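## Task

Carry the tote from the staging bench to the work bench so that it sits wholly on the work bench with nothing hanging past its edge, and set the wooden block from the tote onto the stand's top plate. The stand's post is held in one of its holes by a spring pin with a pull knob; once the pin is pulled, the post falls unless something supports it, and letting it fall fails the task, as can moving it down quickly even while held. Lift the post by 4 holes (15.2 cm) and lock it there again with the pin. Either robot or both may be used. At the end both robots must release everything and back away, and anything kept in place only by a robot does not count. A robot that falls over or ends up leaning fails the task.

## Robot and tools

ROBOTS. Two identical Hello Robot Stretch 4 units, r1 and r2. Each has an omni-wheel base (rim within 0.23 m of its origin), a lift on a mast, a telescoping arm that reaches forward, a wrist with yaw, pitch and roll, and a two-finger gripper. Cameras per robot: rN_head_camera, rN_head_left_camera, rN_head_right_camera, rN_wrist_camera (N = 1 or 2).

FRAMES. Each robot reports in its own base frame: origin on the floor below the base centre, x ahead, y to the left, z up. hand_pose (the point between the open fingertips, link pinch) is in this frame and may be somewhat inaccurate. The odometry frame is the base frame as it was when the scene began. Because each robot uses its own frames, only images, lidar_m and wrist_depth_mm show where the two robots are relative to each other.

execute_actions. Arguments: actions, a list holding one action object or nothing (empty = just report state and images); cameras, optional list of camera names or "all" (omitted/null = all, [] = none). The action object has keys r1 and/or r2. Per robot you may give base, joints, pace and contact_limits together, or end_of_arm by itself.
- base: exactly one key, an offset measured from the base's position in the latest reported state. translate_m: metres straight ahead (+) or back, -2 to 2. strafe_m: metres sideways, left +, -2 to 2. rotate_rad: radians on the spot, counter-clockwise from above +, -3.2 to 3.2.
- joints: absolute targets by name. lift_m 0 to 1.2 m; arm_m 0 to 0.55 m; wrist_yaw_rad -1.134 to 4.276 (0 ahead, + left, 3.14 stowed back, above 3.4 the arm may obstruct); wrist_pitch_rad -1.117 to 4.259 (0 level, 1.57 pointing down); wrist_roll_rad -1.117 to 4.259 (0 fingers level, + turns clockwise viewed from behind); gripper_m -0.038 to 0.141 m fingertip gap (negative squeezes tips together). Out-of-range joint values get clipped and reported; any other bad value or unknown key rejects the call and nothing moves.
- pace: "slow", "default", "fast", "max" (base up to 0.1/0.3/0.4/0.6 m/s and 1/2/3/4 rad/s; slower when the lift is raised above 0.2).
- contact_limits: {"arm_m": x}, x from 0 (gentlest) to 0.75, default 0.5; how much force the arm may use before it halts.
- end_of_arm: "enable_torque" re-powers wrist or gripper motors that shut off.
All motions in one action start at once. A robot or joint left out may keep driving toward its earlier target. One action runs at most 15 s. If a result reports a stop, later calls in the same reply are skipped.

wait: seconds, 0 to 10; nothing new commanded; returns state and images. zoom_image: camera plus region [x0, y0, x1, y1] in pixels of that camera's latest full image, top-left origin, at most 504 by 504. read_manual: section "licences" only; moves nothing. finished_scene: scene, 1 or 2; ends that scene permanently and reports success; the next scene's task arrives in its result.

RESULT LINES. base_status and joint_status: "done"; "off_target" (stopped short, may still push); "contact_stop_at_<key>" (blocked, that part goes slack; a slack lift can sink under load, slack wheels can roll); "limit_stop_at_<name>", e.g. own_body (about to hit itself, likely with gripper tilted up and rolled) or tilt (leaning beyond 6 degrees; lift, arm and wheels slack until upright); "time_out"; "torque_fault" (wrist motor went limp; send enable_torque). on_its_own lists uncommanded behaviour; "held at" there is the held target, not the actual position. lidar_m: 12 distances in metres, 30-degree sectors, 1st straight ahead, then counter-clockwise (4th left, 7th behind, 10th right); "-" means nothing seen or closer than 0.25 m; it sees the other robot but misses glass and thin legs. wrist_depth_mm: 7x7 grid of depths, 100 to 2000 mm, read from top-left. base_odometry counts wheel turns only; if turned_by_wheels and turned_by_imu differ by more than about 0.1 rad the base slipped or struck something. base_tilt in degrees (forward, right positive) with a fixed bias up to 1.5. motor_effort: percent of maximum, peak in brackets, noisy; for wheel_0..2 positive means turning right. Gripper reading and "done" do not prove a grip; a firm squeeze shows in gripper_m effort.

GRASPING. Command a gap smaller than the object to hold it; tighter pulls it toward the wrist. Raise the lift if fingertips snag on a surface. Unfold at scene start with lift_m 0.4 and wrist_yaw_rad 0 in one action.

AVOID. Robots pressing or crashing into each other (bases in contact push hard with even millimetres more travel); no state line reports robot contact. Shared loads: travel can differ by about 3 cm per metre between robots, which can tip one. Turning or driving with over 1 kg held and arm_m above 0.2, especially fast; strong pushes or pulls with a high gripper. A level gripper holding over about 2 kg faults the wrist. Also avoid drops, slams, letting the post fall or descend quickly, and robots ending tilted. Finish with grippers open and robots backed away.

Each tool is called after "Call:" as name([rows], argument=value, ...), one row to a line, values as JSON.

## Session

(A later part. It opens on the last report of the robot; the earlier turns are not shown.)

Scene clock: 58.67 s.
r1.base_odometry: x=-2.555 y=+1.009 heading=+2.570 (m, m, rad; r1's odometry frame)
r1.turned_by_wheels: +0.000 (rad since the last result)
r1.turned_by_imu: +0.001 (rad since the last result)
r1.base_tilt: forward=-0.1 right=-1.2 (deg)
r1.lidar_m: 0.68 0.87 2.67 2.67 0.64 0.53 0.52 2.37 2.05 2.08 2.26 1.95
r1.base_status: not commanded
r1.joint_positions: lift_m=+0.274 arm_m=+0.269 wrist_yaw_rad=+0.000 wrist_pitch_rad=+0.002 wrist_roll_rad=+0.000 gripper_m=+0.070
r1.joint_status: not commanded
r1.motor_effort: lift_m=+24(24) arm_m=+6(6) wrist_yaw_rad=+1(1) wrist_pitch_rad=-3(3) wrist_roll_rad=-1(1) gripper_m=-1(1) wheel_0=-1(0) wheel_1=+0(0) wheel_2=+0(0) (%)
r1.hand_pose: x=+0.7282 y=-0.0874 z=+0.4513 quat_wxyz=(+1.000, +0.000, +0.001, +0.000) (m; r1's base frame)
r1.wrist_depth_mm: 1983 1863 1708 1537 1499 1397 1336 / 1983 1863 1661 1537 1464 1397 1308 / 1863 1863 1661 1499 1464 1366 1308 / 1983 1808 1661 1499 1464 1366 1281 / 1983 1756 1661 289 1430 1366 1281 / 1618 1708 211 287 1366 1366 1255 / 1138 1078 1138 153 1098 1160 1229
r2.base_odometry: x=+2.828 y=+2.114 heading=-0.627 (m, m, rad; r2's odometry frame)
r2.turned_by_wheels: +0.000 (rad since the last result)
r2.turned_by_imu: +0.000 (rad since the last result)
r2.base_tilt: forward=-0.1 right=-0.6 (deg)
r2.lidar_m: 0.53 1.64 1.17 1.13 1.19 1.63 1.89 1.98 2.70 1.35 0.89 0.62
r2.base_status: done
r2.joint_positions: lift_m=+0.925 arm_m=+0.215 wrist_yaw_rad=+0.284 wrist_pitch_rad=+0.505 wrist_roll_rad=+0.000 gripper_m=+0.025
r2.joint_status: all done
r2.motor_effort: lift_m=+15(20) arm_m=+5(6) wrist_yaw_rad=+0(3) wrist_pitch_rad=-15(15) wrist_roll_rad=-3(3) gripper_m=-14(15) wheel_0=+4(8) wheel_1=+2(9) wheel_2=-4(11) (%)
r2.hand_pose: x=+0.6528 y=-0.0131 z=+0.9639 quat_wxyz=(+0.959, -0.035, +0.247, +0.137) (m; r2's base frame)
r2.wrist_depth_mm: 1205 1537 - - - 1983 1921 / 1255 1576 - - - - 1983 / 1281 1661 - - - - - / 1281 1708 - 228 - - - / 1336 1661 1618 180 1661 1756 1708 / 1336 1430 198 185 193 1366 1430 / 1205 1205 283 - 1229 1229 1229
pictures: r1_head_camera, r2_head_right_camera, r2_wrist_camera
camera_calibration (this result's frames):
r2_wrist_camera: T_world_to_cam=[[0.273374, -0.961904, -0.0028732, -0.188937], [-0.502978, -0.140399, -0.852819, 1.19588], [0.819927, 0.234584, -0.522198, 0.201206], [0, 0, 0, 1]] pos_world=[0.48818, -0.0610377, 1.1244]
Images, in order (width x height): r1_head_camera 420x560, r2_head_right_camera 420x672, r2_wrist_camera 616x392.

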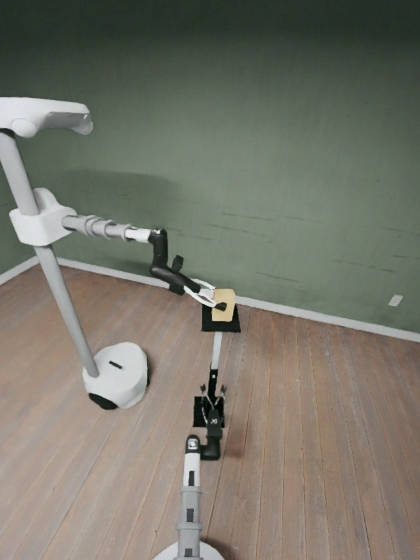

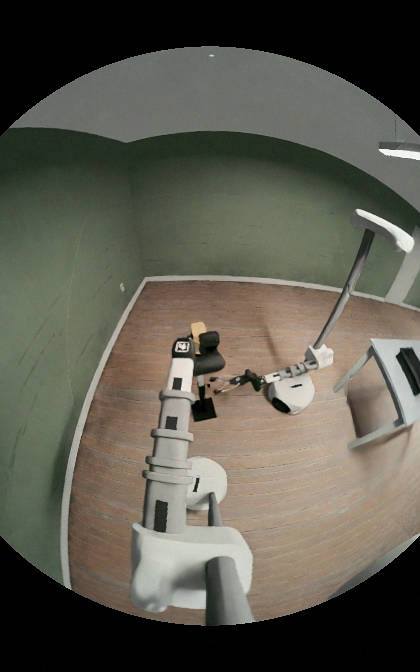

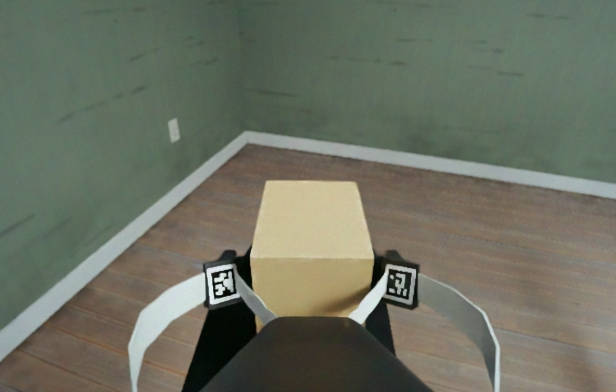

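Call:
execute_actions([
  {"r1": {"joints": {"arm_m": 0.30, "lift_m": 0.279}, "pace": "slow"}, "r2": {"base": {"strafe_m": 0.014}, "joints": {"arm_m": 0.206, "lift_m": 0.907}, "pace": "slow"}},
], cameras=["r2_wrist_camera", "r2_head_right_camera", "r1_head_camera", "r1_wrist_camera"])

Call:
zoom_image(camera="r1_head_camera", region=[180, 270, 260, 350])

Call:
zoom_image(camera="r2_head_right_camera", region=[185, 355, 245, 415])

Scene clock: 60.33 s.
r1.base_odometry: x=-2.555 y=+1.009 heading=+2.570 (m, m, rad; r1's odometry frame)
r1.turned_by_wheels: +0.000 (rad since the last result)
r1.turned_by_imu: +0.001 (rad since the last result)
r1.base_tilt: forward=-0.1 right=-1.2 (deg)
r1.lidar_m: 0.72 0.90 2.67 2.65 0.64 0.53 0.55 2.38 2.07 2.05 2.27 1.94
r1.base_status: not commanded
r1.joint_positions: lift_m=+0.279 arm_m=+0.299 wrist_yaw_rad=+0.000 wrist_pitch_rad=+0.002 wrist_roll_rad=+0.000 gripper_m=+0.070
r1.joint_status: all done
r1.motor_effort: lift_m=+24(25) arm_m=+7(7) wrist_yaw_rad=+1(0) wrist_pitch_rad=-3(3) wrist_roll_rad=-1(1) gripper_m=-2(1) wheel_0=-1(1) wheel_1=+0(0) wheel_2=+0(0) (%)
r1.hand_pose: x=+0.7582 y=-0.0874 z=+0.4563 quat_wxyz=(+1.000, +0.000, +0.001, +0.000) (m; r1's base frame)
r1.wrist_depth_mm: 1983 1808 1661 1499 1464 1336 1308 / 1921 1808 1661 1499 1430 1336 1308 / 1921 1808 1661 270 1464 1366 1281 / 1921 1808 1618 267 1430 1336 1281 / 1921 1756 1576 258 1397 1366 1255 / 1661 1661 211 256 1336 1308 1255 / 1138 1098 1160 153 1098 1160 1205
r2.base_odometry: x=+2.836 y=+2.125 heading=-0.627 (m, m, rad; r2's odometry frame)
r2.turned_by_wheels: +0.000 (rad since the last result)
r2.turned_by_imu: -0.001 (rad since the last result)
r2.base_tilt: forward=+0.0 right=-0.6 (deg)
r2.lidar_m: 0.54 1.59 1.19 1.12 1.17 1.60 1.89 1.98 2.69 1.35 0.90 0.64
r2.base_status: done
r2.joint_positions: lift_m=+0.907 arm_m=+0.207 wrist_yaw_rad=+0.284 wrist_pitch_rad=+0.503 wrist_roll_rad=+0.000 gripper_m=+0.025
r2.joint_status: all done
r2.motor_effort: lift_m=+14(14) arm_m=-6(6) wrist_yaw_rad=+1(0) wrist_pitch_rad=-9(14) wrist_roll_rad=-3(3) gripper_m=-14(13) wheel_0=-6(9) wheel_1=+2(6) wheel_2=+0(0) (%)
r2.hand_pose: x=+0.6450 y=-0.0132 z=+0.9464 quat_wxyz=(+0.959, -0.035, +0.247, +0.137) (m; r2's base frame)
r2.wrist_depth_mm: 1160 1537 - - - 1983 1863 / 1205 1576 - - - - 1921 / 1255 1618 - - - - - / 1308 1708 - 227 - - - / 1308 1618 1618 180 1661 1708 1708 / 1281 1366 198 184 192 1397 1430 / 1205 1182 1118 - 277 1205 1229
pictures: r1_head_camera, r1_wrist_camera, r2_head_right_camera, r2_wrist_camera
camera_calibration (this result's frames):
r1_wrist_camera: T_world_to_cam=[[-0.00152584, -0.997964, 0.0637664, -0.115464], [0.0221858, -0.0637845, -0.997717, 0.496272], [0.999753, -0.000107651, 0.022238, -0.541619], [0, 0, 0, 1]] pos_world=[0.530298, -0.0836326, 0.514546]
r2_wrist_camera: T_world_to_cam=[[0.273082, -0.961987, -0.00288511, -0.186668], [-0.501726, -0.139866, -0.853644, 1.17698], [0.820791, 0.234562, -0.520849, 0.196646], [0, 0, 0, 1]] pos_world=[0.480091, -0.0610785, 1.1066]
Images, in order (width x height): r1_head_camera 420x560, r1_wrist_camera 616x392, r2_head_right_camera 420x672, r2_wrist_camera 616x392.

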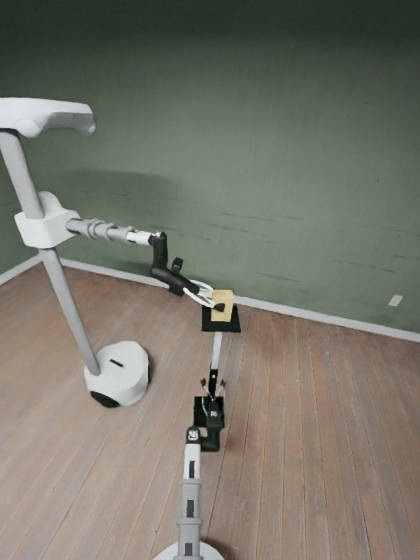

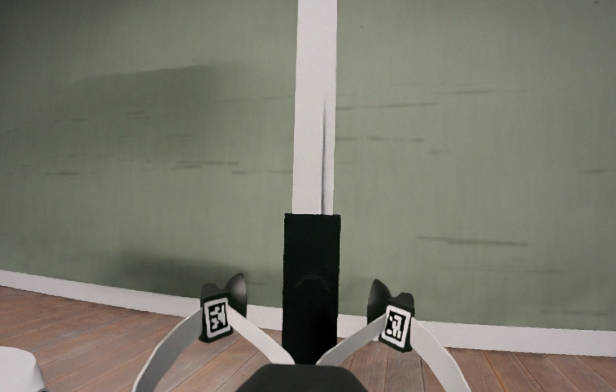

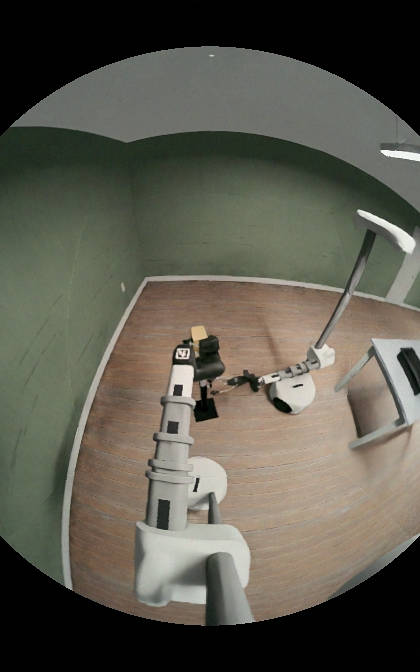

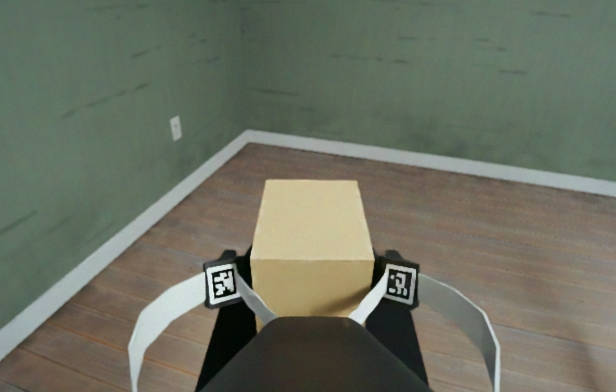

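Region (180, 270, 260, 350) of r1_head_camera's 420x560 image, scaled by 6.300, with more detail than that image has.

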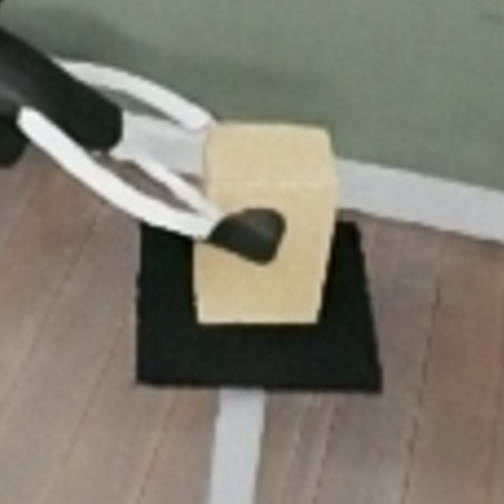

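Region (185, 355, 245, 415) of r2_head_right_camera's 420x672 image, scaled by 8.400, with more detail than that image has.

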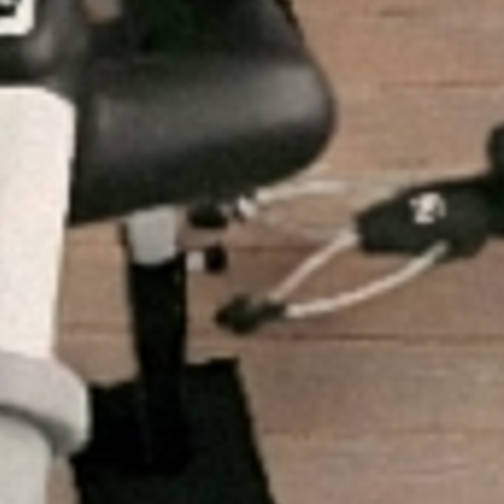

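Call:
execute_actions([
  {"r2": {"joints": {"gripper_m": 0.1, "lift_m": 0.911}}},
], cameras=[])

Call:
execute_actions([
  {"r2": {"base": {"strafe_m": -0.009}, "joints": {"gripper_m": 0.13, "arm_m": 0.04}}},
], cameras=[])

Call:
execute_actions([
  {"r2": {"joints": {"lift_m": 0.64, "wrist_pitch_rad": 0.0, "gripper_m": 0.12}, "pace": "fast"}},
], cameras=["r2_wrist_camera", "r1_head_camera"])

Scene clock: 62.23 s.
r1.base_odometry: x=-2.555 y=+1.009 heading=+2.570 (m, m, rad; r1's odometry frame)
r1.turned_by_wheels: +0.000 (rad since the last result)
r1.turned_by_imu: +0.001 (rad since the last result)
r1.base_tilt: forward=+0.0 right=-1.2 (deg)
r1.lidar_m: 0.72 0.91 2.67 2.65 0.64 0.54 0.54 2.38 2.06 2.04 2.26 1.95
r1.base_status: not commanded
r1.joint_positions: lift_m=+0.279 arm_m=+0.299 wrist_yaw_rad=+0.000 wrist_pitch_rad=+0.002 wrist_roll_rad=+0.000 gripper_m=+0.070
r1.joint_status: not commanded
r1.motor_effort: lift_m=+24(24) arm_m=+6(6) wrist_yaw_rad=+1(1) wrist_pitch_rad=-4(3) wrist_roll_rad=-1(1) gripper_m=+1(2) wheel_0=+0(0) wheel_1=+0(0) wheel_2=+0(0) (%)
r1.hand_pose: x=+0.7582 y=-0.0874 z=+0.4563 quat_wxyz=(+1.000, +0.000, +0.001, +0.000) (m; r1's base frame)
r1.wrist_depth_mm: 1983 1808 1661 1499 1464 1366 1308 / 1983 1808 1708 1464 1430 1336 1281 / 1921 1756 1661 270 1430 1366 1255 / 1983 1756 1661 267 1430 1366 1255 / 1921 1756 1618 258 1397 1336 1281 / 1661 1661 211 256 1336 1308 1255 / 1138 1098 1138 153 1078 1182 1205
r2.base_odometry: x=+2.836 y=+2.125 heading=-0.627 (m, m, rad; r2's odometry frame)
r2.turned_by_wheels: +0.000 (rad since the last result)
r2.turned_by_imu: +0.000 (rad since the last result)
r2.base_tilt: forward=-0.1 right=-0.6 (deg)
r2.lidar_m: 0.54 1.60 1.17 1.12 1.18 1.61 1.89 1.98 2.69 1.35 0.92 0.64
r2.base_status: not commanded
r2.joint_positions: lift_m=+0.911 arm_m=+0.207 wrist_yaw_rad=+0.284 wrist_pitch_rad=+0.502 wrist_roll_rad=+0.000 gripper_m=+0.100
r2.joint_status: all done
r2.motor_effort: lift_m=+23(20) arm_m=-5(6) wrist_yaw_rad=+1(1) wrist_pitch_rad=-6(13) wrist_roll_rad=-3(3) gripper_m=-1(14) wheel_0=-6(6) wheel_1=+2(2) wheel_2=+0(0) (%)
r2.hand_pose: x=+0.6451 y=-0.0131 z=+0.9500 quat_wxyz=(+0.959, -0.035, +0.246, +0.137) (m; r2's base frame)
r2.wrist_depth_mm: 1160 1499 - - - - 1863 / 1205 1576 - - - - - / 1229 1618 - - - - - / 1308 1661 - 236 - - - / 1308 1576 232 192 1576 1756 1661 / 1308 1397 296 155 291 1366 1430 / 1205 1182 1160 - 282 1205 1205
pictures: none
No camera images: the call's "cameras" was empty. Leave "cameras" out to get every camera's image.

Scene clock: 63.80 s.
r1.base_odometry: x=-2.555 y=+1.009 heading=+2.570 (m, m, rad; r1's odometry frame)
r1.turned_by_wheels: +0.000 (rad since the last result)
r1.turned_by_imu: +0.001 (rad since the last result)
r1.base_tilt: forward=+0.0 right=-1.2 (deg)
r1.lidar_m: 0.71 0.85 2.67 2.67 0.65 0.53 0.53 2.38 2.04 2.07 2.26 1.95
r1.base_status: not commanded
r1.joint_positions: lift_m=+0.279 arm_m=+0.299 wrist_yaw_rad=+0.000 wrist_pitch_rad=+0.002 wrist_roll_rad=+0.000 gripper_m=+0.070
r1.joint_status: not commanded
r1.motor_effort: lift_m=+24(24) arm_m=+7(6) wrist_yaw_rad=+1(1) wrist_pitch_rad=-3(4) wrist_roll_rad=-1(0) gripper_m=+0(1) wheel_0=+0(0) wheel_1=+0(0) wheel_2=+0(0) (%)
r1.hand_pose: x=+0.7582 y=-0.0874 z=+0.4563 quat_wxyz=(+1.000, +0.000, +0.001, +0.000) (m; r1's base frame)
r1.wrist_depth_mm: 1983 1808 1661 1499 1464 1366 1281 / 1921 1808 1661 1499 1464 1366 1281 / 1921 1808 1661 270 1430 1366 1281 / 1863 1708 1618 267 1430 1336 1281 / 1863 1708 1618 257 1430 1336 1255 / 1708 1661 211 255 1336 1308 1255 / 1138 1078 1160 153 1098 1160 1229
r2.base_odometry: x=+2.831 y=+2.118 heading=-0.627 (m, m, rad; r2's odometry frame)
r2.turned_by_wheels: +0.000 (rad since the last result)
r2.turned_by_imu: +0.000 (rad since the last result)
r2.base_tilt: forward=+0.0 right=-0.6 (deg)
r2.lidar_m: 0.53 1.65 1.18 1.13 1.18 1.63 1.89 1.96 2.67 1.34 0.91 0.66
r2.base_status: done
r2.joint_positions: lift_m=+0.911 arm_m=+0.041 wrist_yaw_rad=+0.284 wrist_pitch_rad=+0.502 wrist_roll_rad=+0.000 gripper_m=+0.130
r2.joint_status: all done
r2.motor_effort: lift_m=+22(23) arm_m=-6(6) wrist_yaw_rad=-1(1) wrist_pitch_rad=-5(6) wrist_roll_rad=-4(4) gripper_m=+0(1) wheel_0=+5(10) wheel_1=-2(7) wheel_2=+0(1) (%)
r2.hand_pose: x=+0.4792 y=-0.0131 z=+0.9500 quat_wxyz=(+0.959, -0.035, +0.246, +0.137) (m; r2's base frame)
r2.wrist_depth_mm: 1182 1537 - - - - - / 1229 1537 - - - - - / 1255 1661 - - - - - / 1281 1708 - 427 452 - - / 1336 1576 1708 373 375 1708 1756 / 1308 1366 1336 160 1366 1397 1430 / 1229 1182 1255 - 1281 1229 1205
pictures: none
No camera images: the call's "cameras" was empty. Leave "cameras" out to get every camera's image.

Scene clock: 65.57 s.
r1.base_odometry: x=-2.555 y=+1.009 heading=+2.570 (m, m, rad; r1's odometry frame)
r1.turned_by_wheels: +0.000 (rad since the last result)
r1.turned_by_imu: +0.001 (rad since the last result)
r1.base_tilt: forward=+0.0 right=-1.2 (deg)
r1.lidar_m: 0.73 0.84 2.66 2.66 0.64 0.53 0.55 2.39 2.06 2.06 2.25 1.98
r1.base_status: not commanded
r1.joint_positions: lift_m=+0.279 arm_m=+0.299 wrist_yaw_rad=+0.000 wrist_pitch_rad=+0.002 wrist_roll_rad=+0.000 gripper_m=+0.070
r1.joint_status: not commanded
r1.motor_effort: lift_m=+24(24) arm_m=+7(6) wrist_yaw_rad=+1(1) wrist_pitch_rad=-3(3) wrist_roll_rad=-1(1) gripper_m=-2(2) wheel_0=-1(0) wheel_1=+0(0) wheel_2=+0(0) (%)
r1.hand_pose: x=+0.7582 y=-0.0874 z=+0.4563 quat_wxyz=(+1.000, +0.000, +0.001, +0.000) (m; r1's base frame)
r1.wrist_depth_mm: 1983 1863 1661 1499 1464 1366 1308 / 1983 1808 1661 1499 1464 1366 1281 / 1921 1808 1661 270 1430 1336 1281 / 1863 1756 1661 268 1430 1336 1255 / 1863 1756 1618 258 1397 1336 1255 / 1661 1661 211 256 1336 1308 1255 / 1138 1078 1160 152 1098 1182 1229
r2.base_odometry: x=+2.831 y=+2.118 heading=-0.627 (m, m, rad; r2's odometry frame)
r2.turned_by_wheels: +0.000 (rad since the last result)
r2.turned_by_imu: +0.000 (rad since the last result)
r2.base_tilt: forward=-0.1 right=-0.6 (deg)
r2.lidar_m: 0.55 1.61 1.17 1.13 1.18 1.62 1.88 1.96 2.69 1.34 0.91 0.67
r2.base_status: not commanded
r2.joint_positions: lift_m=+0.640 arm_m=+0.041 wrist_yaw_rad=+0.284 wrist_pitch_rad=+0.002 wrist_roll_rad=+0.000 gripper_m=+0.120
r2.joint_status: all done
r2.motor_effort: lift_m=+13(21) arm_m=-5(5) wrist_yaw_rad=-1(1) wrist_pitch_rad=-5(13) wrist_roll_rad=-3(4) gripper_m=+0(0) wheel_0=+6(6) wheel_1=-3(2) wheel_2=+0(0) (%)
r2.hand_pose: x=+0.5133 y=-0.0031 z=+0.8179 quat_wxyz=(+0.990, +0.000, +0.001, +0.142) (m; r2's base frame)
r2.wrist_depth_mm: 1205 1576 - - - - - / 1205 1576 - - - - - / 1229 1618 - - - - - / 1229 1661 - - - - - / 1229 1576 - - 342 - - / 1255 1576 - 157 - - - / 1255 1537 1756 - 1808 1756 1808
pictures: r1_head_camera, r2_wrist_camera
camera_calibration (this result's frames):
r2_wrist_camera: T_world_to_cam=[[0.275433, -0.961302, -0.0059995, -0.140042], [-0.0464716, -0.00708097, -0.998895, 0.888208], [0.960196, 0.275407, -0.0466236, -0.223838], [0, 0, 0, 1]] pos_world=[0.294777, -0.0666865, 0.87595]
Images, in order (width x height): r1_head_camera 420x560, r2_wrist_camera 616x392.

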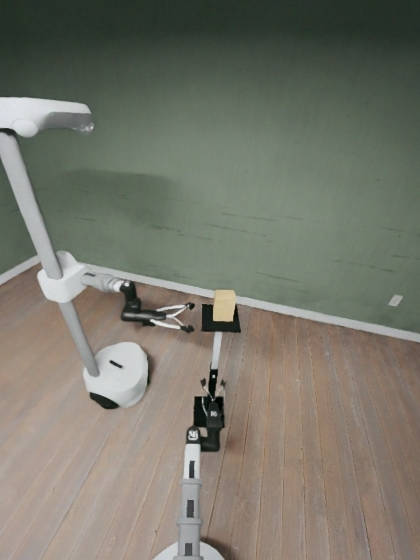

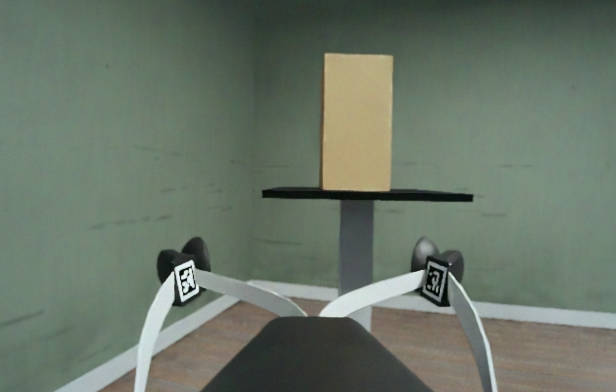

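Call:
execute_actions([
  {"r2": {"base": {"strafe_m": -0.007}, "joints": {"lift_m": 0.645, "arm_m": 0.176, "gripper_m": 0.09}}},
], cameras=["r2_wrist_camera", "r1_head_camera"])

Scene clock: 67.13 s.
r1.base_odometry: x=-2.555 y=+1.009 heading=+2.570 (m, m, rad; r1's odometry frame)
r1.turned_by_wheels: +0.000 (rad since the last result)
r1.turned_by_imu: +0.001 (rad since the last result)
r1.base_tilt: forward=-0.1 right=-1.2 (deg)
r1.lidar_m: 0.71 0.82 2.68 2.67 0.63 0.53 0.55 2.37 2.06 2.08 2.26 1.95
r1.base_status: not commanded
r1.joint_positions: lift_m=+0.279 arm_m=+0.299 wrist_yaw_rad=+0.000 wrist_pitch_rad=+0.002 wrist_roll_rad=+0.000 gripper_m=+0.070
r1.joint_status: not commanded
r1.motor_effort: lift_m=+24(24) arm_m=+7(7) wrist_yaw_rad=+1(1) wrist_pitch_rad=-3(4) wrist_roll_rad=+0(0) gripper_m=-1(4) wheel_0=+0(0) wheel_1=+0(0) wheel_2=+0(0) (%)
r1.hand_pose: x=+0.7582 y=-0.0874 z=+0.4563 quat_wxyz=(+1.000, +0.000, +0.001, +0.000) (m; r1's base frame)
r1.wrist_depth_mm: 1921 1756 1661 1499 1464 1336 1308 / 1983 1808 1661 1499 1430 1336 1308 / 1921 1756 1661 270 1464 1336 1281 / 1921 1756 1618 267 1430 1336 1255 / 1863 1756 1618 258 1430 1366 1255 / 1618 1708 212 257 1366 1281 1255 / 1138 1098 1160 153 1118 1182 1205
r2.base_odometry: x=+2.827 y=+2.112 heading=-0.627 (m, m, rad; r2's odometry frame)
r2.turned_by_wheels: +0.000 (rad since the last result)
r2.turned_by_imu: +0.000 (rad since the last result)
r2.base_tilt: forward=-0.1 right=-0.6 (deg)
r2.lidar_m: 0.59 1.61 1.19 1.14 1.19 1.65 1.89 1.96 2.69 1.34 0.89 0.69
r2.base_status: done
r2.joint_positions: lift_m=+0.645 arm_m=+0.175 wrist_yaw_rad=+0.284 wrist_pitch_rad=+0.002 wrist_roll_rad=+0.000 gripper_m=+0.090
r2.joint_status: all done
r2.motor_effort: lift_m=+22(21) arm_m=+5(7) wrist_yaw_rad=+0(1) wrist_pitch_rad=-7(6) wrist_roll_rad=-3(3) gripper_m=-2(1) wheel_0=+3(11) wheel_1=-1(7) wheel_2=+0(1) (%)
r2.hand_pose: x=+0.6474 y=-0.0031 z=+0.8223 quat_wxyz=(+0.990, +0.000, +0.001, +0.142) (m; r2's base frame)
r2.wrist_depth_mm: 1229 1576 - 194 - - - / 1229 1618 - 195 - - - / 1229 1576 - 196 - - - / 1229 1464 237 197 300 - - / 1229 1661 - 216 - - - / 1255 1576 - 160 - - - / 1255 1537 1756 - 1863 1756 1808
pictures: r1_head_camera, r2_wrist_camera
camera_calibration (this result's frames):
r2_wrist_camera: T_world_to_cam=[[0.275439, -0.9613, -0.00600026, -0.176945], [-0.0463321, -0.00704046, -0.998901, 0.898691], [0.960201, 0.275414, -0.0464783, -0.352493], [0, 0, 0, 1]] pos_world=[0.42884, -0.0666884, 0.880258]
Images, in order (width x height): r1_head_camera 420x560, r2_wrist_camera 616x392.

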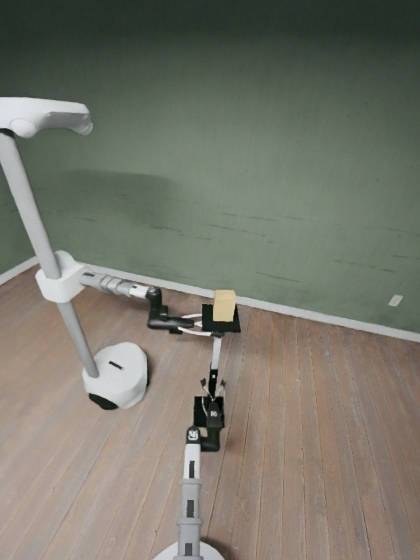

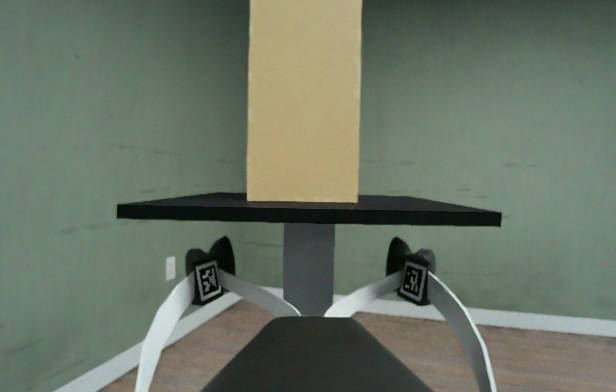

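Call:
execute_actions([
  {"r2": {"joints": {"gripper_m": -0.02}}, "r1": {"joints": {"gripper_m": 0.035, "arm_m": 0.303}}},
], cameras=["r2_wrist_camera", "r1_wrist_camera", "r2_head_right_camera"])

Call:
zoom_image(camera="r2_head_right_camera", region=[170, 330, 260, 420])

Scene clock: 69.07 s.
r1.base_odometry: x=-2.555 y=+1.009 heading=+2.570 (m, m, rad; r1's odometry frame)
r1.turned_by_wheels: +0.000 (rad since the last result)
r1.turned_by_imu: +0.001 (rad since the last result)
r1.base_tilt: forward=+0.0 right=-1.2 (deg)
r1.lidar_m: 0.73 0.87 2.68 2.65 0.64 0.50 0.54 2.38 2.06 2.06 2.28 1.95
r1.base_status: not commanded
r1.joint_positions: lift_m=+0.279 arm_m=+0.302 wrist_yaw_rad=+0.000 wrist_pitch_rad=+0.002 wrist_roll_rad=+0.000 gripper_m=+0.035
r1.joint_status: all done
r1.motor_effort: lift_m=+24(24) arm_m=+6(8) wrist_yaw_rad=+1(1) wrist_pitch_rad=-3(3) wrist_roll_rad=-1(1) gripper_m=-3(0) wheel_0=+0(0) wheel_1=+0(0) wheel_2=+0(0) (%)
r1.hand_pose: x=+0.7612 y=-0.0874 z=+0.4563 quat_wxyz=(+1.000, +0.000, +0.001, +0.000) (m; r1's base frame)
r1.wrist_depth_mm: 1983 1808 1661 1499 1464 1366 1308 / 1921 1808 1661 268 1430 1366 1308 / 1921 1756 1661 267 1430 1336 1255 / 1863 1756 1618 265 1430 1336 1255 / 1921 1708 1576 255 1397 1336 1255 / 1661 1708 220 252 1366 1308 1229 / 1138 1118 1078 252 1078 1205 1205
r2.base_odometry: x=+2.827 y=+2.112 heading=-0.627 (m, m, rad; r2's odometry frame)
r2.turned_by_wheels: +0.000 (rad since the last result)
r2.turned_by_imu: +0.000 (rad since the last result)
r2.base_tilt: forward=+0.0 right=-0.6 (deg)
r2.lidar_m: 0.58 1.64 1.20 1.14 1.18 1.65 1.89 1.97 2.69 1.35 0.90 0.69
r2.base_status: not commanded
r2.joint_positions: lift_m=+0.645 arm_m=+0.176 wrist_yaw_rad=+0.289 wrist_pitch_rad=+0.003 wrist_roll_rad=+0.000 gripper_m=-0.019
r2.joint_status: all done
r2.on_its_own: wrist_yaw_rad is at rest, and its effort (-17) is outside its rest range (-13 to +13)
r2.motor_effort: lift_m=+22(22) arm_m=-1(6) wrist_yaw_rad=-17(17) wrist_pitch_rad=-7(8) wrist_roll_rad=-3(3) gripper_m=-23(22) wheel_0=+3(2) wheel_1=-1(1) wheel_2=+3(3) (%)
r2.hand_pose: x=+0.6485 y=-0.0014 z=+0.8221 quat_wxyz=(+0.990, +0.000, +0.001, +0.144) (m; r2's base frame)
r2.wrist_depth_mm: 1205 1576 - 189 - - - / 1229 1576 - 190 - - - / 1229 1618 - 192 - - - / 1229 1499 245 193 291 - - / 1229 1618 - 211 - - - / 1229 1464 186 206 186 - - / 1255 1537 1808 - 1808 1708 1808
pictures: r1_wrist_camera, r2_head_right_camera, r2_wrist_camera
camera_calibration (this result's frames):
r1_wrist_camera: T_world_to_cam=[[-0.0015272, -0.997964, 0.0637665, -0.115459], [0.0221858, -0.0637847, -0.997717, 0.496205], [0.999753, -0.000109001, 0.022238, -0.544626], [0, 0, 0, 1]] pos_world=[0.533306, -0.0836327, 0.514546]
r2_wrist_camera: T_world_to_cam=[[0.280662, -0.959788, -0.00599725, -0.179071], [-0.0469963, -0.00750124, -0.998867, 0.898945], [0.958655, 0.280626, -0.0472118, -0.352438], [0, 0, 0, 1]] pos_world=[0.430372, -0.0662243, 0.880214]
Images, in order (width x height): r1_wrist_camera 616x392, r2_head_right_camera 420x672, r2_wrist_camera 616x392.

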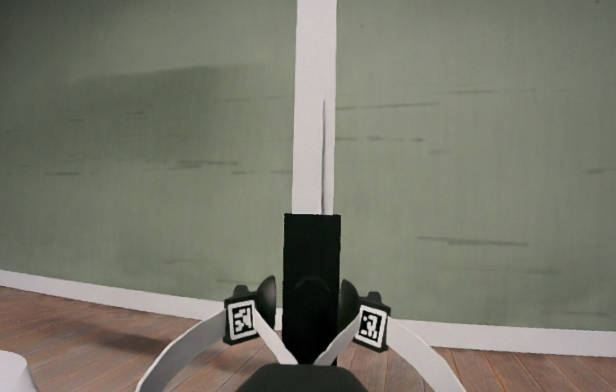

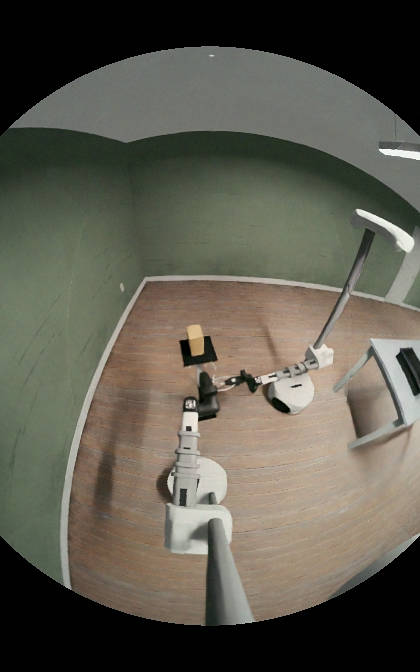

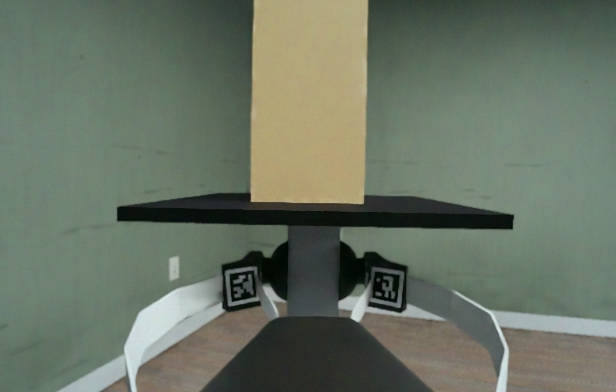

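Region (170, 330, 260, 420) of r2_head_right_camera's 420x672 image, scaled by 5.600, with more detail than that image has.

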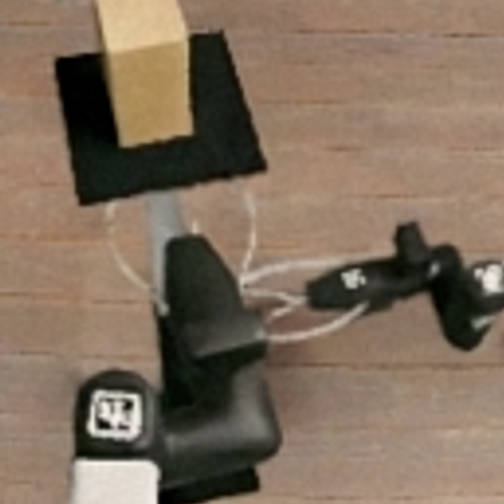

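Call:
execute_actions([
  {"r2": {"joints": {"arm_m": 0.185, "lift_m": 0.649}, "pace": "slow"}, "r1": {"joints": {"gripper_m": -0.005}}},
], cameras=["r2_wrist_camera", "r1_wrist_camera", "r1_head_camera"])

Call:
zoom_image(camera="r1_head_camera", region=[180, 350, 250, 420])

Scene clock: 70.30 s.
r1.base_odometry: x=-2.555 y=+1.009 heading=+2.570 (m, m, rad; r1's odometry frame)
r1.turned_by_wheels: +0.000 (rad since the last result)
r1.turned_by_imu: +0.000 (rad since the last result)
r1.base_tilt: forward=+0.0 right=-1.2 (deg)
r1.lidar_m: 0.71 0.91 2.66 2.65 0.60 0.49 0.52 2.38 2.06 2.04 2.27 1.96
r1.base_status: not commanded
r1.joint_positions: lift_m=+0.279 arm_m=+0.302 wrist_yaw_rad=+0.001 wrist_pitch_rad=+0.003 wrist_roll_rad=+0.000 gripper_m=-0.004
r1.joint_status: all done
r1.motor_effort: lift_m=+24(24) arm_m=+3(7) wrist_yaw_rad=-1(4) wrist_pitch_rad=-6(6) wrist_roll_rad=-1(2) gripper_m=-20(19) wheel_0=-1(1) wheel_1=+0(0) wheel_2=+0(0) (%)
r1.hand_pose: x=+0.7619 y=-0.0872 z=+0.4560 quat_wxyz=(+1.000, +0.000, +0.001, +0.000) (m; r1's base frame)
r1.wrist_depth_mm: 1921 1808 1661 1537 1464 1336 1281 / 1983 1808 1661 267 1430 1336 1281 / 1921 1756 1661 266 1430 1336 1281 / 1921 1756 1576 1464 1430 1336 1255 / 1863 1708 1661 253 1464 1336 1281 / 1618 1661 1537 214 1366 1336 1255 / 1118 1078 1060 251 181 1160 1229
r2.base_odometry: x=+2.827 y=+2.112 heading=-0.627 (m, m, rad; r2's odometry frame)
r2.turned_by_wheels: +0.000 (rad since the last result)
r2.turned_by_imu: +0.000 (rad since the last result)
r2.base_tilt: forward=-0.1 right=-0.6 (deg)
r2.lidar_m: 0.57 1.63 1.19 1.13 1.19 1.63 1.90 1.99 2.68 1.35 0.90 0.67
r2.base_status: not commanded
r2.joint_positions: lift_m=+0.649 arm_m=+0.183 wrist_yaw_rad=+0.284 wrist_pitch_rad=+0.006 wrist_roll_rad=+0.000 gripper_m=-0.020
r2.joint_status: all done
r2.motor_effort: lift_m=+24(26) arm_m=+10(11) wrist_yaw_rad=+3(15) wrist_pitch_rad=-16(18) wrist_roll_rad=-3(3) gripper_m=-16(22) wheel_0=+2(3) wheel_1=-1(1) wheel_2=+1(3) (%)
r2.hand_pose: x=+0.6556 y=-0.0032 z=+0.8250 quat_wxyz=(+0.990, +0.000, +0.003, +0.141) (m; r2's base frame)
r2.wrist_depth_mm: 1229 1618 - 187 - - - / 1229 1618 - 187 - - - / 1229 1618 - 189 - - - / 1255 1464 190 190 - - - / 1281 1618 - 208 - - - / 1229 1464 189 208 188 - - / 1308 1576 1756 - 1808 1708 1756
pictures: r1_head_camera, r1_wrist_camera, r2_wrist_camera
camera_calibration (this result's frames):
r1_wrist_camera: T_world_to_cam=[[-0.000672029, -0.997965, 0.0637677, -0.115863], [0.021304, -0.0637675, -0.997737, 0.496617], [0.999773, 0.000688, 0.0213035, -0.544851], [0, 0, 0, 1]] pos_world=[0.534069, -0.0835844, 0.514489]
r2_wrist_camera: T_world_to_cam=[[0.274933, -0.961445, -0.00598062, -0.179028], [-0.0499756, -0.00807844, -0.998718, 0.904063], [0.960164, 0.274879, -0.0502698, -0.357075], [0, 0, 0, 1]] pos_world=[0.437252, -0.0666693, 0.883883]
Images, in order (width x height): r1_head_camera 420x560, r1_wrist_camera 616x392, r2_wrist_camera 616x392.

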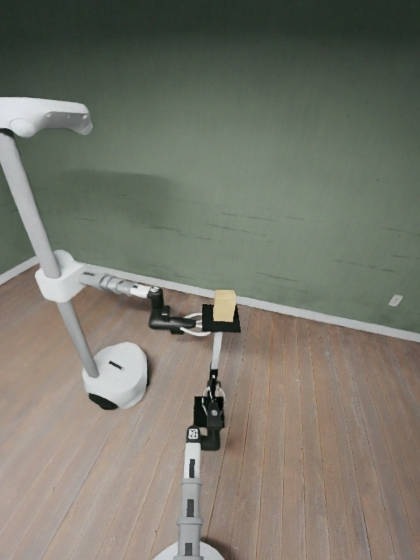

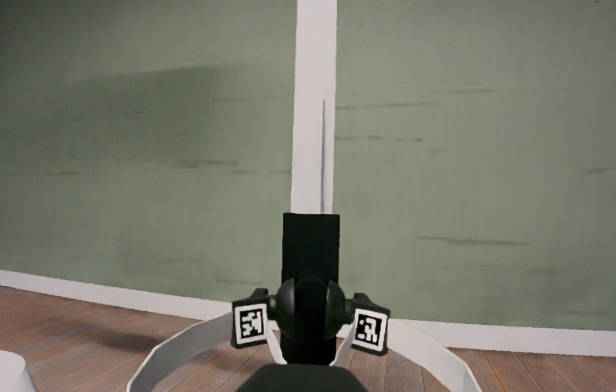

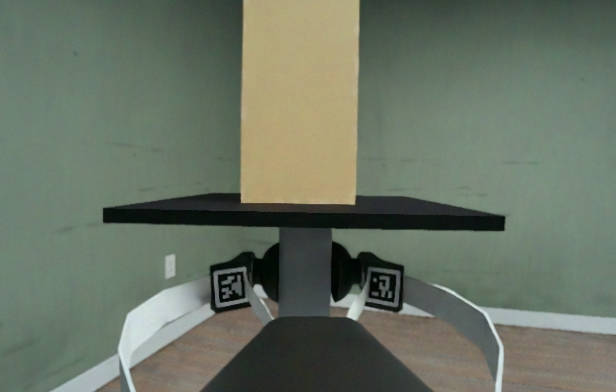

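Region (180, 350, 250, 420) of r1_head_camera's 420x560 image, scaled by 7.200, with more detail than that image has.

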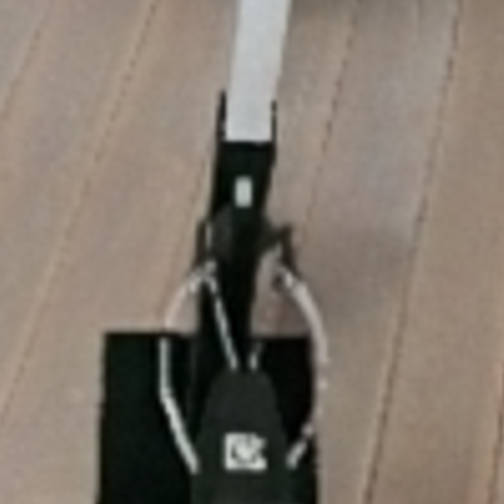

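Call:
execute_actions(actions=[])

Scene clock: 70.53 s.
r1.base_odometry: x=-2.555 y=+1.009 heading=+2.570 (m, m, rad; r1's odometry frame)
r1.turned_by_wheels: +0.000 (rad since the last result)
r1.turned_by_imu: +0.000 (rad since the last result)
r1.base_tilt: forward=-0.1 right=-1.2 (deg)
r1.lidar_m: 0.70 0.89 2.69 2.65 0.62 0.53 0.52 2.40 2.06 2.06 2.25 1.94
r1.base_status: not commanded
r1.joint_positions: lift_m=+0.279 arm_m=+0.302 wrist_yaw_rad=+0.001 wrist_pitch_rad=+0.003 wrist_roll_rad=+0.000 gripper_m=-0.004
r1.joint_status: all done
r1.motor_effort: lift_m=+24(24) arm_m=+3(7) wrist_yaw_rad=-1(4) wrist_pitch_rad=-6(6) wrist_roll_rad=+0(2) gripper_m=-17(19) wheel_0=-1(1) wheel_1=+0(0) wheel_2=+0(0) (%)
r1.hand_pose: x=+0.7619 y=-0.0872 z=+0.4560 quat_wxyz=(+1.000, +0.000, +0.001, +0.000) (m; r1's base frame)
r1.wrist_depth_mm: 1921 1808 1661 1499 1430 1336 1281 / 1921 1808 1661 267 1464 1366 1281 / 1921 1756 1618 266 1430 1336 1281 / 1863 1708 1618 1464 1430 1366 1281 / 1863 1756 1618 254 1430 1336 1255 / 1618 1708 1576 214 1366 1308 1255 / 1118 1078 1060 251 181 1182 1229
r2.base_odometry: x=+2.827 y=+2.112 heading=-0.627 (m, m, rad; r2's odometry frame)
r2.turned_by_wheels: +0.000 (rad since the last result)
r2.turned_by_imu: +0.000 (rad since the last result)
r2.base_tilt: forward=-0.1 right=-0.5 (deg)
r2.lidar_m: 0.57 1.63 1.20 1.12 1.19 1.63 1.89 1.97 2.68 1.34 0.90 0.68
r2.base_status: not commanded
r2.joint_positions: lift_m=+0.649 arm_m=+0.183 wrist_yaw_rad=+0.284 wrist_pitch_rad=+0.006 wrist_roll_rad=+0.000 gripper_m=-0.020
r2.joint_status: all done
r2.motor_effort: lift_m=+24(26) arm_m=+10(11) wrist_yaw_rad=-1(15) wrist_pitch_rad=-17(18) wrist_roll_rad=-3(3) gripper_m=-14(22) wheel_0=+2(3) wheel_1=-1(1) wheel_2=+1(3) (%)
r2.hand_pose: x=+0.6556 y=-0.0032 z=+0.8250 quat_wxyz=(+0.990, +0.000, +0.003, +0.141) (m; r2's base frame)
r2.wrist_depth_mm: 1255 1576 - 186 - - - / 1229 1576 - 188 - - - / 1229 1618 - 189 - - - / 1255 1464 190 190 - - - / 1229 1661 - 208 - - - / 1281 1499 189 209 187 - - / 1281 1576 1808 - 1808 1708 1756
pictures: r1_head_camera, r1_head_left_camera, r1_head_right_camera, r1_wrist_camera, r2_head_camera, r2_head_left_camera, r2_head_right_camera, r2_wrist_camera
camera_calibration (this result's frames):
r1_wrist_camera: T_world_to_cam=[[-0.000672034, -0.997965, 0.0637676, -0.115863], [0.0213039, -0.0637674, -0.997737, 0.496617], [0.999773, 0.000687982, 0.0213033, -0.544851], [0, 0, 0, 1]] pos_world=[0.534069, -0.0835844, 0.514489]
r2_wrist_camera: T_world_to_cam=[[0.274933, -0.961445, -0.00598056, -0.179028], [-0.0499755, -0.00807847, -0.998718, 0.904063], [0.960164, 0.274879, -0.0502697, -0.357075], [0, 0, 0, 1]] pos_world=[0.437252, -0.0666693, 0.883883]
Images, in order (width x height): r1_head_camera 420x560, r1_head_left_camera 420x672, r1_head_right_camera 420x672, r1_wrist_camera 616x392, r2_head_camera 420x560, r2_head_left_camera 420x672, r2_head_right_camera 420x672, r2_wrist_camera 616x392.

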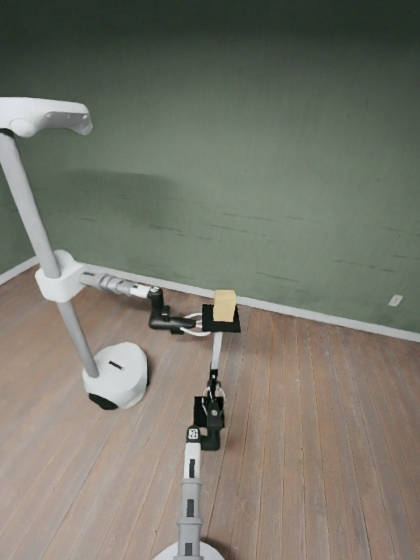

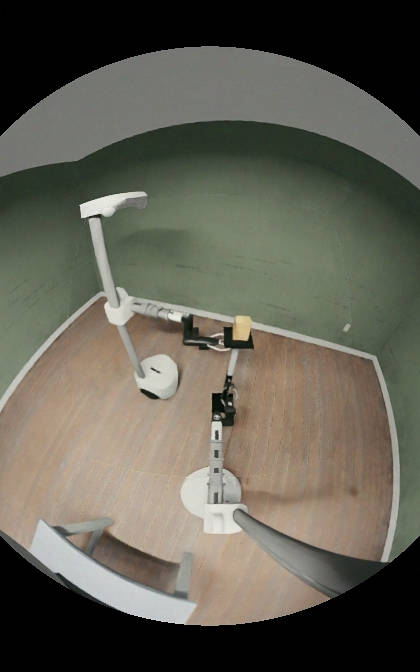

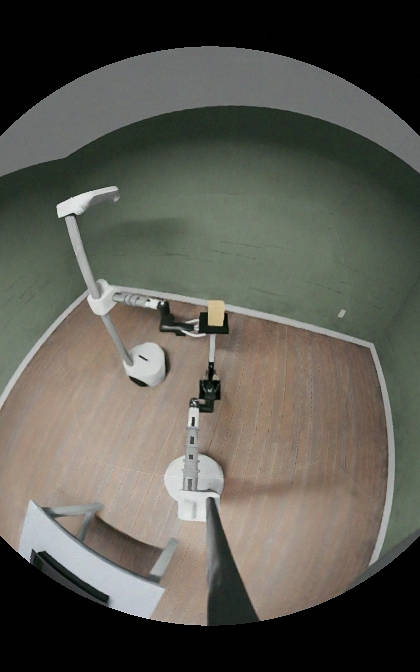

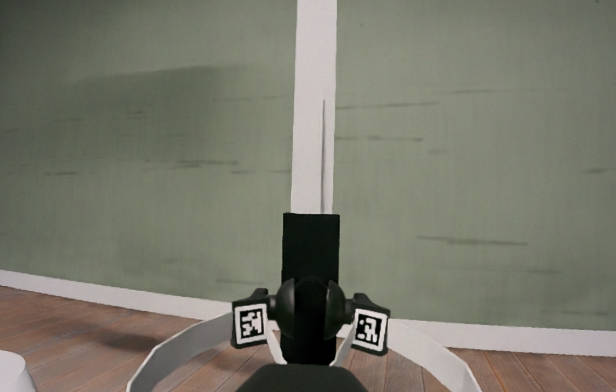

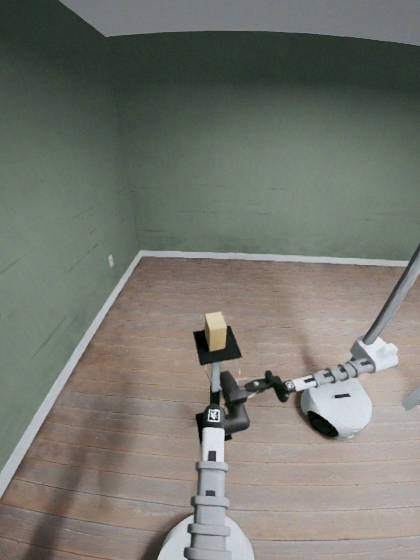

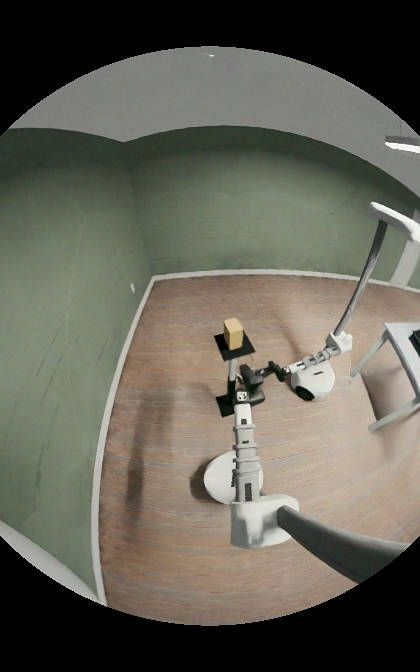

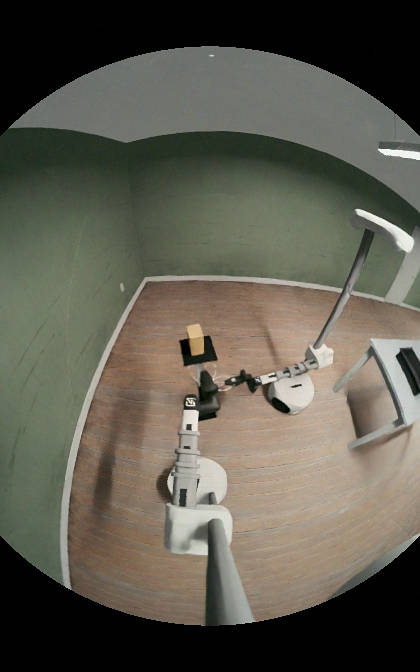

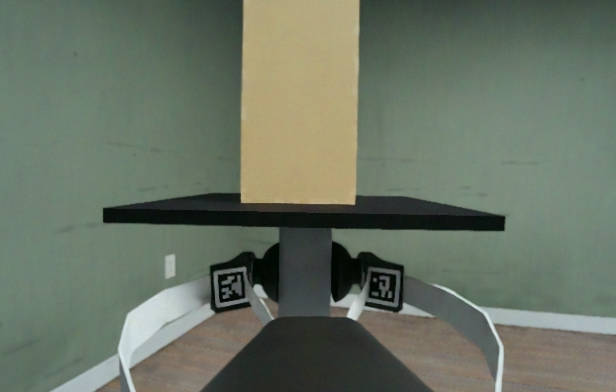

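Call:
execute_actions([
  {"r2": {"joints": {"gripper_m": -0.035, "lift_m": 0.654}, "pace": "slow"}},
], cameras=["r2_wrist_camera"])

Scene clock: 71.60 s.
r1.base_odometry: x=-2.555 y=+1.009 heading=+2.570 (m, m, rad; r1's odometry frame)
r1.turned_by_wheels: +0.000 (rad since the last result)
r1.turned_by_imu: +0.000 (rad since the last result)
r1.base_tilt: forward=+0.0 right=-1.2 (deg)
r1.lidar_m: 0.71 0.88 2.69 2.64 0.60 0.52 0.55 2.40 2.07 2.05 2.26 1.97
r1.base_status: not commanded
r1.joint_positions: lift_m=+0.279 arm_m=+0.302 wrist_yaw_rad=+0.001 wrist_pitch_rad=+0.003 wrist_roll_rad=+0.000 gripper_m=-0.004
r1.joint_status: not commanded
r1.motor_effort: lift_m=+24(24) arm_m=+3(3) wrist_yaw_rad=-2(1) wrist_pitch_rad=-6(6) wrist_roll_rad=-1(1) gripper_m=-19(18) wheel_0=-1(1) wheel_1=+0(0) wheel_2=+0(0) (%)
r1.hand_pose: x=+0.7619 y=-0.0872 z=+0.4560 quat_wxyz=(+1.000, +0.000, +0.001, +0.000) (m; r1's base frame)
r1.wrist_depth_mm: 1921 1808 1661 1499 1464 1366 1308 / 1921 1756 1661 267 1430 1336 1281 / 1921 1756 1618 265 1430 1336 1281 / 1921 1756 1661 1499 1397 1336 1255 / 1863 1756 1618 255 1430 1336 1255 / 1618 1708 1576 214 1366 1336 1255 / 1118 1078 1060 251 181 1160 1205
r2.base_odometry: x=+2.827 y=+2.112 heading=-0.627 (m, m, rad; r2's odometry frame)
r2.turned_by_wheels: +0.000 (rad since the last result)
r2.turned_by_imu: +0.000 (rad since the last result)
r2.base_tilt: forward=-0.1 right=-0.6 (deg)
r2.lidar_m: 0.59 1.64 1.19 1.13 1.19 1.63 1.89 1.97 2.73 1.34 0.90 0.69
r2.base_status: not commanded
r2.joint_positions: lift_m=+0.653 arm_m=+0.184 wrist_yaw_rad=+0.287 wrist_pitch_rad=+0.012 wrist_roll_rad=+0.000 gripper_m=-0.035
r2.joint_status: all done
r2.on_its_own: wrist_pitch_rad is at rest, and its effort (-34) is outside its rest range (-23 to +23)
r2.motor_effort: lift_m=+26(25) arm_m=+6(10) wrist_yaw_rad=-6(8) wrist_pitch_rad=-34(34) wrist_roll_rad=-3(3) gripper_m=-18(19) wheel_0=+2(2) wheel_1=-1(1) wheel_2=+1(1) (%)
r2.hand_pose: x=+0.6562 y=-0.0023 z=+0.8281 quat_wxyz=(+0.990, -0.001, +0.006, +0.143) (m; r2's base frame)
r2.wrist_depth_mm: 1229 1537 - 183 - - - / 1205 1576 - 185 - - - / 1229 1576 - 186 - - - / 1229 1464 187 187 283 - - / 1255 1661 1983 206 - - - / 1229 1499 184 204 183 - - / 1281 1576 1756 - 1808 1661 1708
pictures: r2_wrist_camera
camera_calibration (this result's frames):
r2_wrist_camera: T_world_to_cam=[[0.277783, -0.960627, -0.0057449, -0.180381], [-0.0558923, -0.0101916, -0.998385, 0.91073], [0.959016, 0.277656, -0.0565227, -0.351835], [0, 0, 0, 1]] pos_world=[0.438425, -0.0663076, 0.888336]
Images, in order (width x height): r2_wrist_camera 616x392.

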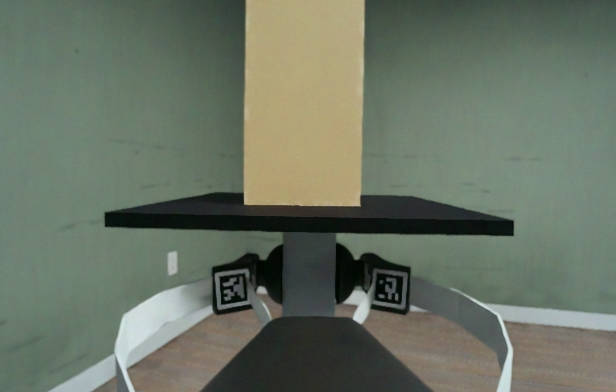

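Call:
execute_actions([
  {"r1": {"joints": {"arm_m": 0.29}, "pace": "slow"}},
], cameras=["r2_wrist_camera", "r1_wrist_camera", "r1_head_camera"])

Scene clock: 72.67 s.
r1.base_odometry: x=-2.555 y=+1.009 heading=+2.570 (m, m, rad; r1's odometry frame)
r1.turned_by_wheels: +0.000 (rad since the last result)
r1.turned_by_imu: +0.000 (rad since the last result)
r1.base_tilt: forward=+0.0 right=-1.2 (deg)
r1.lidar_m: 0.71 0.88 2.68 2.66 0.62 0.52 0.51 2.37 2.06 2.06 2.23 1.96
r1.base_status: not commanded
r1.joint_positions: lift_m=+0.279 arm_m=+0.292 wrist_yaw_rad=+0.002 wrist_pitch_rad=+0.003 wrist_roll_rad=+0.000 gripper_m=-0.004
r1.joint_status: all done
r1.motor_effort: lift_m=+24(24) arm_m=-11(12) wrist_yaw_rad=-4(5) wrist_pitch_rad=-7(7) wrist_roll_rad=-2(1) gripper_m=-18(22) wheel_0=-2(2) wheel_1=+0(0) wheel_2=+1(1) (%)
r1.hand_pose: x=+0.7515 y=-0.0869 z=+0.4560 quat_wxyz=(+1.000, +0.000, +0.002, +0.001) (m; r1's base frame)
r1.wrist_depth_mm: 1921 1808 1661 1537 1464 1366 1308 / 1983 1863 1661 1499 1430 1366 1308 / 1983 1808 1661 277 1430 1366 1281 / 1921 1756 1618 1499 1430 1366 1255 / 1921 1756 1661 265 1464 1336 1255 / 1618 1661 1618 208 1397 1308 1255 / 1138 1078 1060 262 180 1182 1229
r2.base_odometry: x=+2.827 y=+2.112 heading=-0.627 (m, m, rad; r2's odometry frame)
r2.turned_by_wheels: +0.000 (rad since the last result)
r2.turned_by_imu: +0.000 (rad since the last result)
r2.base_tilt: forward=-0.1 right=-0.6 (deg)
r2.lidar_m: 0.59 1.65 1.17 1.14 1.19 1.64 1.89 1.97 2.69 1.34 0.90 0.65
r2.base_status: not commanded
r2.joint_positions: lift_m=+0.653 arm_m=+0.184 wrist_yaw_rad=+0.287 wrist_pitch_rad=+0.013 wrist_roll_rad=+0.000 gripper_m=-0.035
r2.joint_status: not commanded
r2.on_its_own: wrist_pitch_rad is at rest, and its effort (-37) is outside its rest range (-23 to +23)
r2.motor_effort: lift_m=+26(26) arm_m=+6(6) wrist_yaw_rad=-5(5) wrist_pitch_rad=-37(37) wrist_roll_rad=-3(2) gripper_m=-21(18) wheel_0=+2(3) wheel_1=-1(1) wheel_2=+1(1) (%)
r2.hand_pose: x=+0.6562 y=-0.0023 z=+0.8278 quat_wxyz=(+0.990, -0.001, +0.006, +0.143) (m; r2's base frame)
r2.wrist_depth_mm: 1229 1537 - 182 - - - / 1229 1576 - 185 - - - / 1229 1576 - 186 - - - / 1255 1464 187 187 282 - - / 1229 1618 1983 206 - - - / 1255 1499 185 205 183 - - / 1281 1537 1756 - 1756 1661 1708
pictures: r1_head_camera, r1_wrist_camera, r2_wrist_camera
camera_calibration (this result's frames):
r1_wrist_camera: T_world_to_cam=[[0.000226207, -0.997965, 0.0637679, -0.116286], [0.0211808, -0.0637488, -0.997741, 0.496901], [0.999776, 0.00157635, 0.0211233, -0.534205], [0, 0, 0, 1]] pos_world=[0.523586, -0.0835304, 0.514478]
r2_wrist_camera: T_world_to_cam=[[0.277808, -0.96062, -0.00574033, -0.180395], [-0.0567246, -0.0104388, -0.998335, 0.910985], [0.95896, 0.277671, -0.0573907, -0.351101], [0, 0, 0, 1]] pos_world=[0.438482, -0.0662911, 0.888283]
Images, in order (width x height): r1_head_camera 420x560, r1_wrist_camera 616x392, r2_wrist_camera 616x392.

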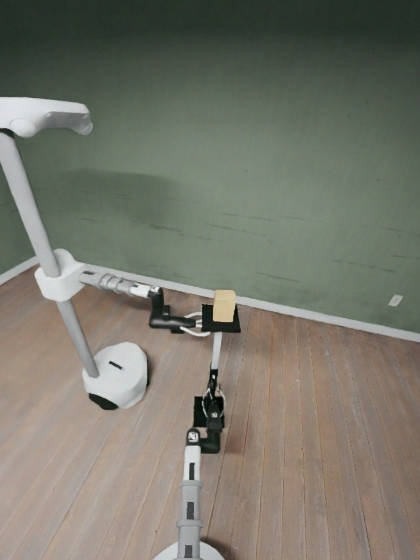

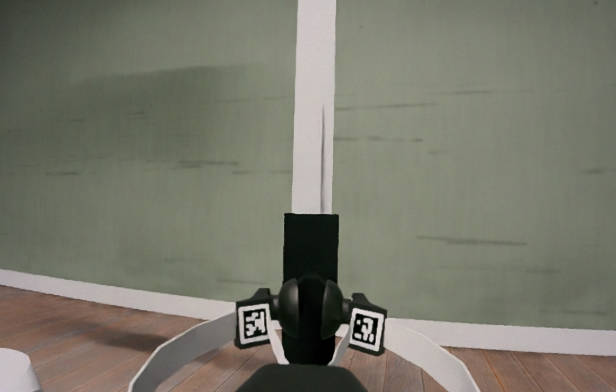

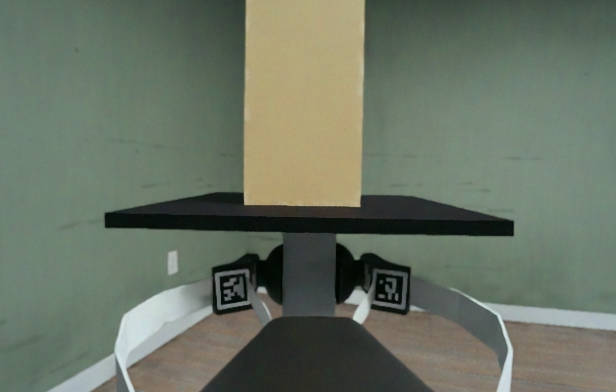

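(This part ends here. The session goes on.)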